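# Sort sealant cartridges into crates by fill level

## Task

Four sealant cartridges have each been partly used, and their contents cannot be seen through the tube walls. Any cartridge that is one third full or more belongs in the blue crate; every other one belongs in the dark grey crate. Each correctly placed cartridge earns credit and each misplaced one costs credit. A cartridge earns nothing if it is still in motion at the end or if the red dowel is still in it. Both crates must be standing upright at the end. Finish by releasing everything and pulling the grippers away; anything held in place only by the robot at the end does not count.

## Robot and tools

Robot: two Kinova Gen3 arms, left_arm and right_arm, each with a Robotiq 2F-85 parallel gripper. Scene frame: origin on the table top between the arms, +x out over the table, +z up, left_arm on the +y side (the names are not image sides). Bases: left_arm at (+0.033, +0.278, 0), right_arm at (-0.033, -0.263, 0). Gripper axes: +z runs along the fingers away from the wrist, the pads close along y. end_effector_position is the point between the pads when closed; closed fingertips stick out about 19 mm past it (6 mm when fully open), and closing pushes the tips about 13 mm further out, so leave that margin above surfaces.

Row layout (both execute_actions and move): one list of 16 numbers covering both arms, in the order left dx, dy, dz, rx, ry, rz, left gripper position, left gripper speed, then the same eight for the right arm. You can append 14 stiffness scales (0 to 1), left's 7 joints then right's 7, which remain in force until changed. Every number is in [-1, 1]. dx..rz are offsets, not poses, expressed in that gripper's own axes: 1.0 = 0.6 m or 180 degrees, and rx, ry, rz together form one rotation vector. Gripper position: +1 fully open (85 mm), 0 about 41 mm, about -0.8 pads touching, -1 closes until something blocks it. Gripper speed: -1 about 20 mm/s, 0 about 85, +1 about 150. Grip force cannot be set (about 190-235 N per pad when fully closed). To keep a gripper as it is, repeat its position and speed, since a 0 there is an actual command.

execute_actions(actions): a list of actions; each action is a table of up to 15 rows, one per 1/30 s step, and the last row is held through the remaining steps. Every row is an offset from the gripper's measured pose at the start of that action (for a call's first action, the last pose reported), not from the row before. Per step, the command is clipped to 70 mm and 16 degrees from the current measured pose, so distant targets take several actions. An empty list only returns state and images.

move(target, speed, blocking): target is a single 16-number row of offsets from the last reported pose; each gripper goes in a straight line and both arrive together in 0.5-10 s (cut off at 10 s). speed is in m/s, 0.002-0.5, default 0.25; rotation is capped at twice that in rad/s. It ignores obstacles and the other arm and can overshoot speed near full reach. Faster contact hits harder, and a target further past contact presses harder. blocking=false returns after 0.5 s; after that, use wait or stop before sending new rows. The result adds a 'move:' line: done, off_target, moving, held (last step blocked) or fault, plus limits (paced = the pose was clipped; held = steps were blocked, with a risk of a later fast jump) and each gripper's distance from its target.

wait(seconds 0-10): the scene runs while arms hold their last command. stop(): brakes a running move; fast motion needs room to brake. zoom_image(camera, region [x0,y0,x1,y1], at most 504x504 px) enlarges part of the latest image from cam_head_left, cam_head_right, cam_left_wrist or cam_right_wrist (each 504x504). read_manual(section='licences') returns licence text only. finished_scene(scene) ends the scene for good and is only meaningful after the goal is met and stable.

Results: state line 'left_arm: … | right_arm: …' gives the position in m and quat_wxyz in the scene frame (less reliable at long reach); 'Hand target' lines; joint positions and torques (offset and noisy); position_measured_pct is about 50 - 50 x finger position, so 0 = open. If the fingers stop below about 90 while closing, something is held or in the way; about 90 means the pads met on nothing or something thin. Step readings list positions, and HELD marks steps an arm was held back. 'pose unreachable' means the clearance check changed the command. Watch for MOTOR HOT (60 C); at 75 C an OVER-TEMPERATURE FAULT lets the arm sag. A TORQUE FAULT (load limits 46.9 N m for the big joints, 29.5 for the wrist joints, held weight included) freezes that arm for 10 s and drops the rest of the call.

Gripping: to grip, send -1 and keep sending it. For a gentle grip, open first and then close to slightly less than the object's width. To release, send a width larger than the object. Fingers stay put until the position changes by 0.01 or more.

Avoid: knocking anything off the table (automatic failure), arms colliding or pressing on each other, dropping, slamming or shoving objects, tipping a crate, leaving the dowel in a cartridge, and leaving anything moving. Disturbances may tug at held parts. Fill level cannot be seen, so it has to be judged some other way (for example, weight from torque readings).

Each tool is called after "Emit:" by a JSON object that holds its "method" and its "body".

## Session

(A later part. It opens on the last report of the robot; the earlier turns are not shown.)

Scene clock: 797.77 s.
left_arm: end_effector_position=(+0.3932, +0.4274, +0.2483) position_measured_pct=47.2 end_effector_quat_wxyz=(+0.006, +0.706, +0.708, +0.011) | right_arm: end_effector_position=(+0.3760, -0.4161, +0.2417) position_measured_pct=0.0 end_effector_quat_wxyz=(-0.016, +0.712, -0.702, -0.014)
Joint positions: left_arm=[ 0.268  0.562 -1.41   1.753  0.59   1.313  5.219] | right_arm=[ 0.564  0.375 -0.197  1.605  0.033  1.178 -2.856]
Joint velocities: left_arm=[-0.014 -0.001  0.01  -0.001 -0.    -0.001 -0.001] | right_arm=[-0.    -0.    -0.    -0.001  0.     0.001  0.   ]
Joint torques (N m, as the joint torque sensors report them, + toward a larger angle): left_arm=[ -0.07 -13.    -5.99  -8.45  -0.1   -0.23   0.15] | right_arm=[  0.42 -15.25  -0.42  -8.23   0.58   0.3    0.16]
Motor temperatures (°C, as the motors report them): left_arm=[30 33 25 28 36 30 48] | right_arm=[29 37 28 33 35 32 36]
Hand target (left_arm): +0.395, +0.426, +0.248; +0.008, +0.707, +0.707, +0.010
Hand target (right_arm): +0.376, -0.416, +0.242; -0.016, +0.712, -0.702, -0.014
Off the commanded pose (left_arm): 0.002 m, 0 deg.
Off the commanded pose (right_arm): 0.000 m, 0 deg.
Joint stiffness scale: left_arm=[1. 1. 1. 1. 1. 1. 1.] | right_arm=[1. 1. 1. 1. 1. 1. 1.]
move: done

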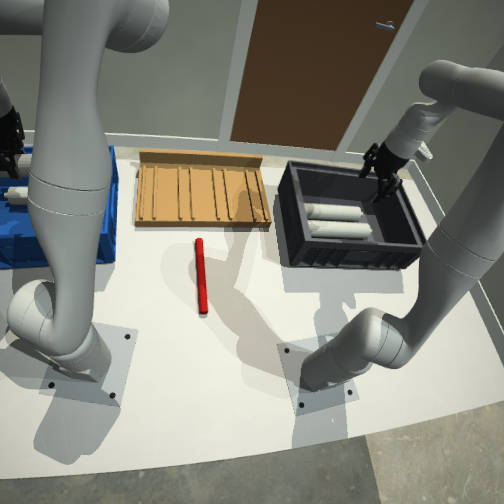

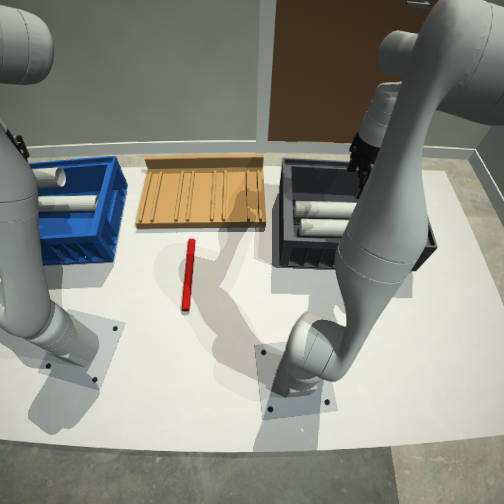

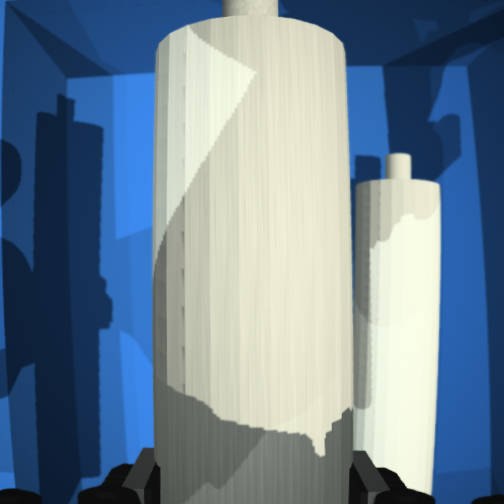

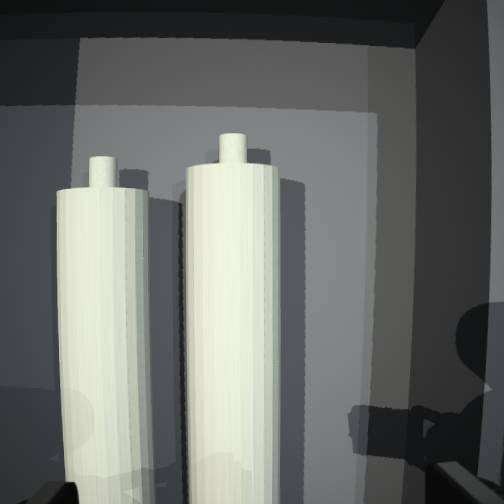

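Emit:
{"method": "move", "body": {"target": [0, -0.017, 0.315, 0, 0, 0, -1, 0, 0, 0, 0, 0, 0, 0, 1, 0], "speed": 0.18}}

Emit:
{"method": "move", "body": {"target": [0, 0, 0, 0, 0, 0, 0.5, 0, 0, 0, 0, 0, 0, 0, 1, 0], "speed": 0.2}}

Emit:
{"method": "move", "body": {"target": [0, 0, -0.3, 0, 0, 0, 0.5, 0, 0, 0, 0, 0, 0, 0, 1, 0], "speed": 0.25}}

Scene clock: 806.77 s.
left_arm: end_effector_position=(+0.3874, +0.4301, +0.0621) position_measured_pct=47.2 end_effector_quat_wxyz=(+0.004, +0.707, +0.707, +0.012) | right_arm: end_effector_position=(+0.3760, -0.4161, +0.2417) position_measured_pct=0.0 end_effector_quat_wxyz=(-0.016, +0.712, -0.702, -0.014)
Joint positions: left_arm=[ 0.043  0.809 -1.082  2.044  0.973  0.892  4.892] | right_arm=[ 0.564  0.375 -0.197  1.605  0.033  1.178 -2.856]
Joint velocities: left_arm=[-0.007  0.001  0.004  0.    -0.    -0.003  0.   ] | right_arm=[ 0.    -0.     0.     0.    -0.     0.     0.001]
Joint torques (N m, as the joint torque sensors report them, + toward a larger angle): left_arm=[ -0.42 -16.2   -6.63  -4.86  -0.23  -0.31   0.05] | right_arm=[  0.26 -15.64  -0.24  -8.29   0.13   0.3    0.22]
Motor temperatures (°C, as the motors report them): left_arm=[30 32 25 28 36 30 48] | right_arm=[29 37 28 33 35 32 36]
Hand target (left_arm): +0.387, +0.430, +0.060; +0.005, +0.706, +0.708, +0.012
Hand target (right_arm): +0.376, -0.416, +0.242; -0.016, +0.712, -0.702, -0.014
Off the commanded pose (left_arm): 0.003 m, 0 deg.
Off the commanded pose (right_arm): 0.000 m, 0 deg.
Joint stiffness scale: left_arm=[1. 1. 1. 1. 1. 1. 1.] | right_arm=[1. 1. 1. 1. 1. 1. 1.]
move: done

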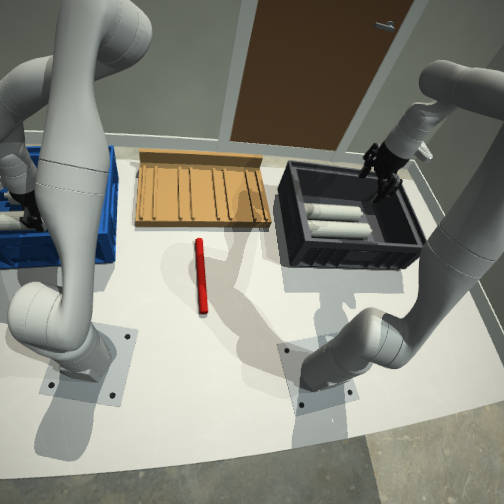

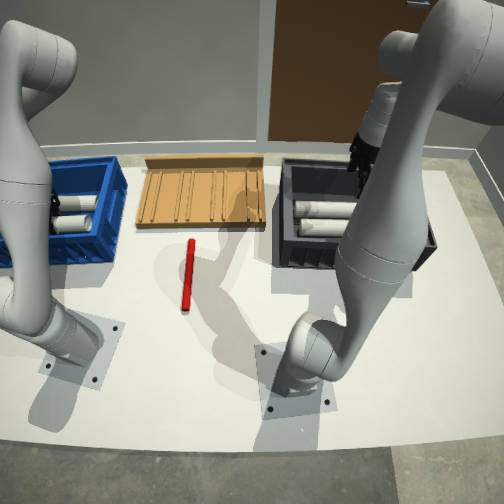

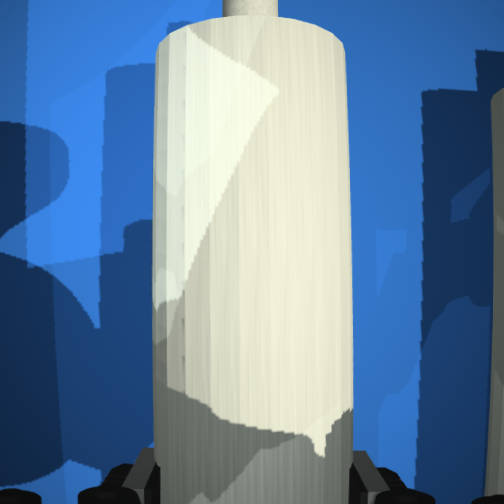

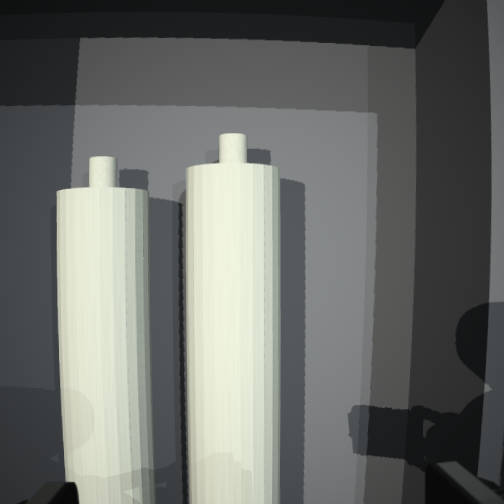

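Scene clock: 807.37 s.
left_arm: end_effector_position=(+0.3874, +0.4301, +0.0621) position_measured_pct=25.0 end_effector_quat_wxyz=(+0.004, +0.707, +0.707, +0.012) | right_arm: end_effector_position=(+0.3760, -0.4161, +0.2417) position_measured_pct=0.0 end_effector_quat_wxyz=(-0.016, +0.712, -0.702, -0.014)
Joint positions: left_arm=[ 0.043  0.809 -1.082  2.044  0.973  0.892  4.892] | right_arm=[ 0.564  0.375 -0.197  1.605  0.033  1.178 -2.856]
Joint velocities: left_arm=[-0.     0.002  0.001 -0.    -0.     0.    -0.   ] | right_arm=[ 0.001 -0.    -0.     0.001  0.001  0.    -0.002]
Joint torques (N m, as the joint torque sensors report them, + toward a larger angle): left_arm=[ -0.03 -15.38  -5.8   -4.24  -0.09  -0.07   0.2 ] | right_arm=[  0.   -15.07  -0.38  -8.33  -0.05   0.41   0.22]
Motor temperatures (°C, as the motors report them): left_arm=[30 32 25 28 36 30 48] | right_arm=[29 37 28 33 35 32 36]
Hand target (left_arm): +0.387, +0.430, +0.062; +0.004, +0.707, +0.707, +0.012
Hand target (right_arm): +0.376, -0.416, +0.242; -0.016, +0.712, -0.702, -0.014
Off the commanded pose (left_arm): 0.000 m, 0 deg.
Off the commanded pose (right_arm): 0.000 m, 0 deg.
Joint stiffness scale: left_arm=[1. 1. 1. 1. 1. 1. 1.] | right_arm=[1. 1. 1. 1. 1. 1. 1.]
move: done

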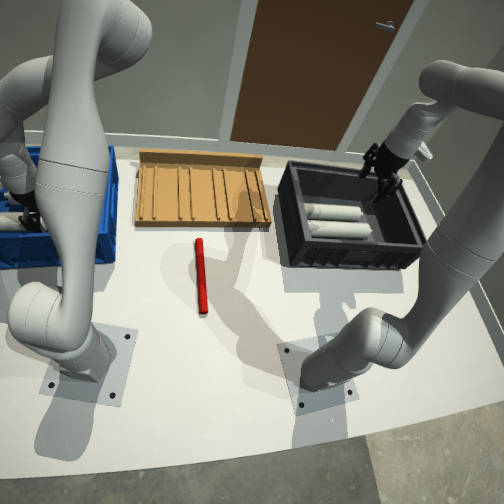

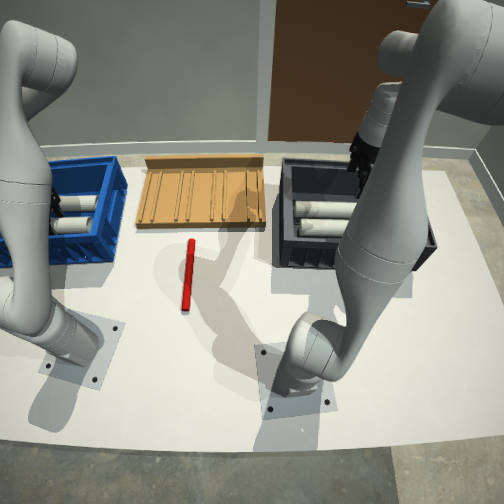

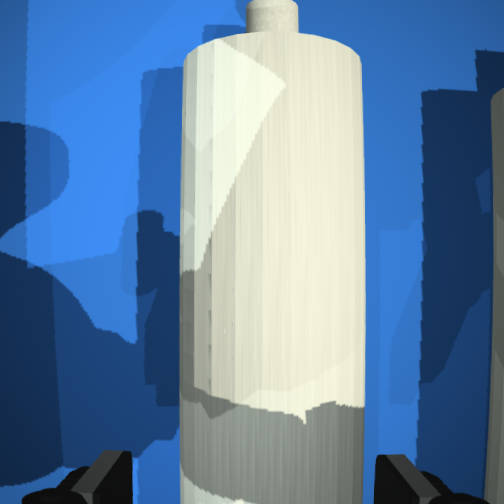

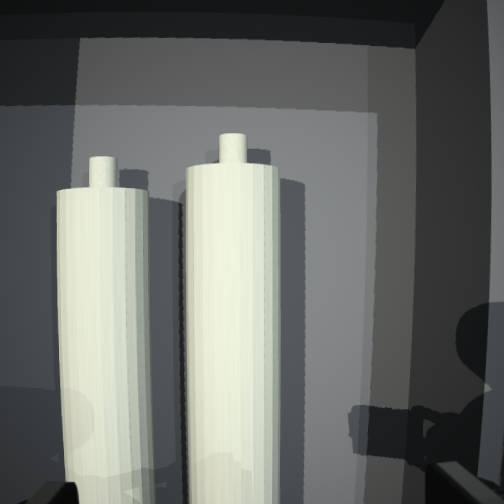

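Scene clock: 808.67 s.
left_arm: end_effector_position=(+0.3846, +0.4271, +0.2391) position_measured_pct=25.0 end_effector_quat_wxyz=(+0.006, +0.707, +0.707, +0.011) | right_arm: end_effector_position=(+0.3760, -0.4161, +0.2417) position_measured_pct=0.0 end_effector_quat_wxyz=(-0.016, +0.712, -0.702, -0.014)
Joint positions: left_arm=[ 0.273  0.553 -1.408  1.796  0.589  1.276  5.201] | right_arm=[ 0.564  0.375 -0.197  1.605  0.033  1.178 -2.856]
Joint velocities: left_arm=[ 0.007  0.    -0.006 -0.001  0.     0.005 -0.   ] | right_arm=[-0.001 -0.    -0.    -0.    -0.    -0.001  0.001]
Joint torques (N m, as the joint torque sensors report them, + toward a larger angle): left_arm=[ -0.4  -11.88  -5.07  -7.44  -0.2    0.     0.2 ] | right_arm=[  0.34 -14.5   -0.1   -8.56   0.04   0.1    0.12]
Motor temperatures (°C, as the motors report them): left_arm=[30 32 25 28 36 30 48] | right_arm=[29 37 28 33 35 32 36]
Hand target (left_arm): +0.384, +0.428, +0.242; +0.005, +0.707, +0.707, +0.011
Hand target (right_arm): +0.376, -0.416, +0.242; -0.016, +0.712, -0.702, -0.014
Off the commanded pose (left_arm): 0.003 m, 0 deg.
Off the commanded pose (right_arm): 0.000 m, 0 deg.
Joint stiffness scale: left_arm=[1. 1. 1. 1. 1. 1. 1.] | right_arm=[1. 1. 1. 1. 1. 1. 1.]
move: done

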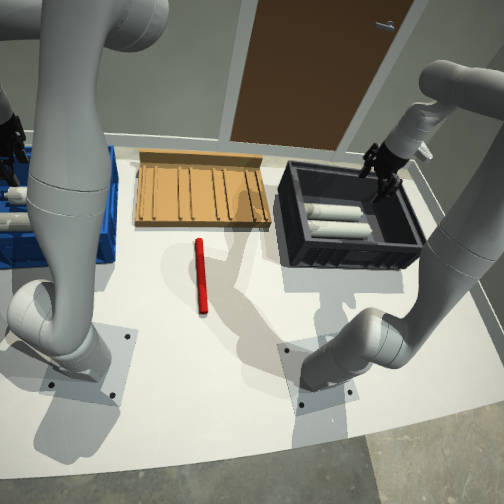

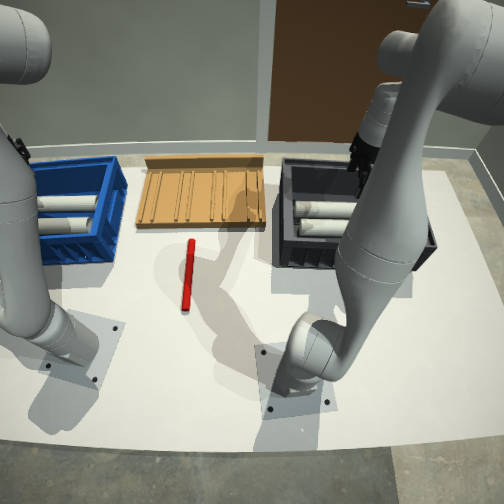

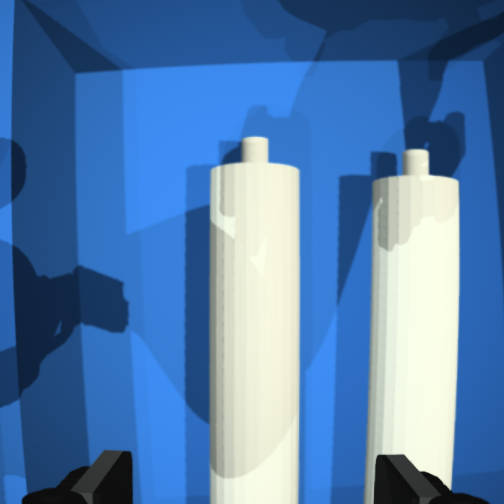

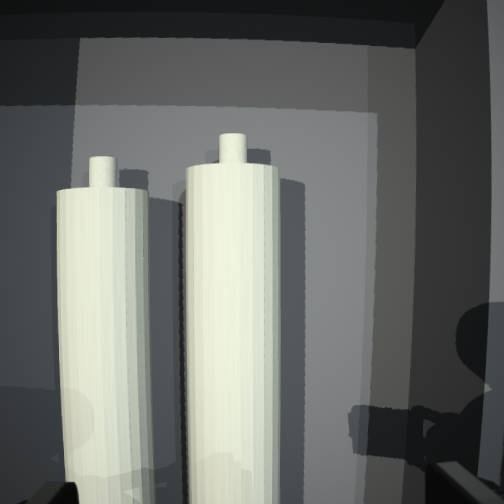

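Emit:
{"method": "wait", "body": {"seconds": 1.5}}

Emit:
{"method": "finished_scene", "body": {"scene": 1}}

Scene clock: 813.80 s.
left_arm: end_effector_position=(+0.3847, +0.4268, +0.2392) position_measured_pct=25.0 end_effector_quat_wxyz=(+0.006, +0.708, +0.706, +0.011) | right_arm: end_effector_position=(+0.3760, -0.4161, +0.2417) position_measured_pct=0.0 end_effector_quat_wxyz=(-0.016, +0.712, -0.702, -0.014)
Joint positions: left_arm=[ 0.274  0.553 -1.408  1.796  0.589  1.277  5.201] | right_arm=[ 0.564  0.375 -0.197  1.605  0.033  1.178 -2.856]
Joint velocities: left_arm=[ 0.001  0.001  0.001 -0.     0.    -0.001 -0.   ] | right_arm=[ 0.    -0.    -0.     0.     0.001  0.001 -0.001]
Joint torques (N m, as the joint torque sensors report them, + toward a larger angle): left_arm=[ -0.17 -11.92  -5.58  -7.53  -0.13  -0.1    0.21] | right_arm=[ -0.34 -15.17  -0.6   -7.93  -0.05   0.3    0.11]
Motor temperatures (°C, as the motors report them): left_arm=[30 32 25 28 36 30 48] | right_arm=[29 37 28 33 35 32 36]
Hand target (left_arm): +0.384, +0.428, +0.242; +0.005, +0.707, +0.707, +0.011
Hand target (right_arm): +0.376, -0.416, +0.242; -0.016, +0.712, -0.702, -0.014
Off the commanded pose (left_arm): 0.003 m, 0 deg.
Off the commanded pose (right_arm): 0.000 m, 0 deg.
Joint stiffness scale: left_arm=[1. 1. 1. 1. 1. 1. 1.] | right_arm=[1. 1. 1. 1. 1. 1. 1.]
wait: 1.50 s; at rest from the start

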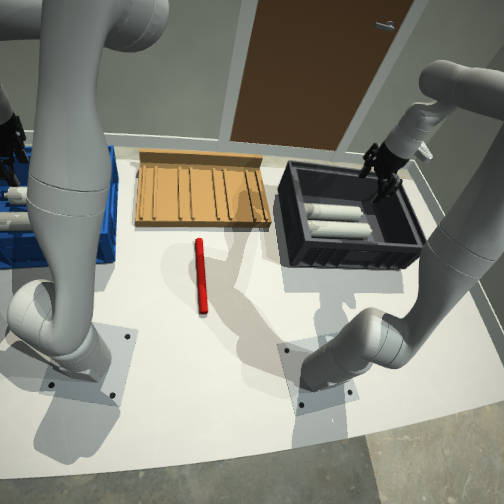

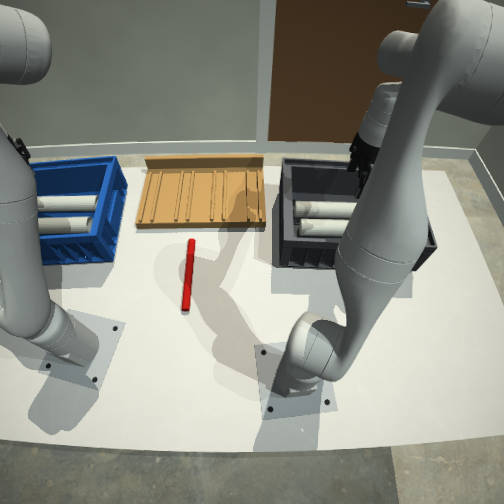

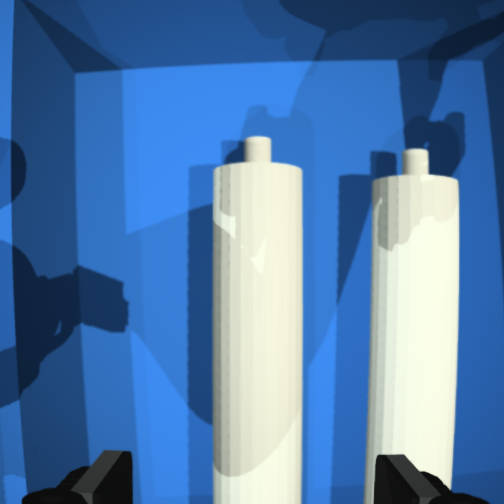

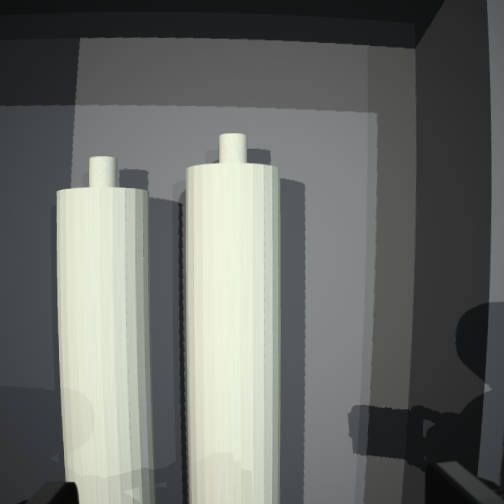

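The scene is finished: the task was done.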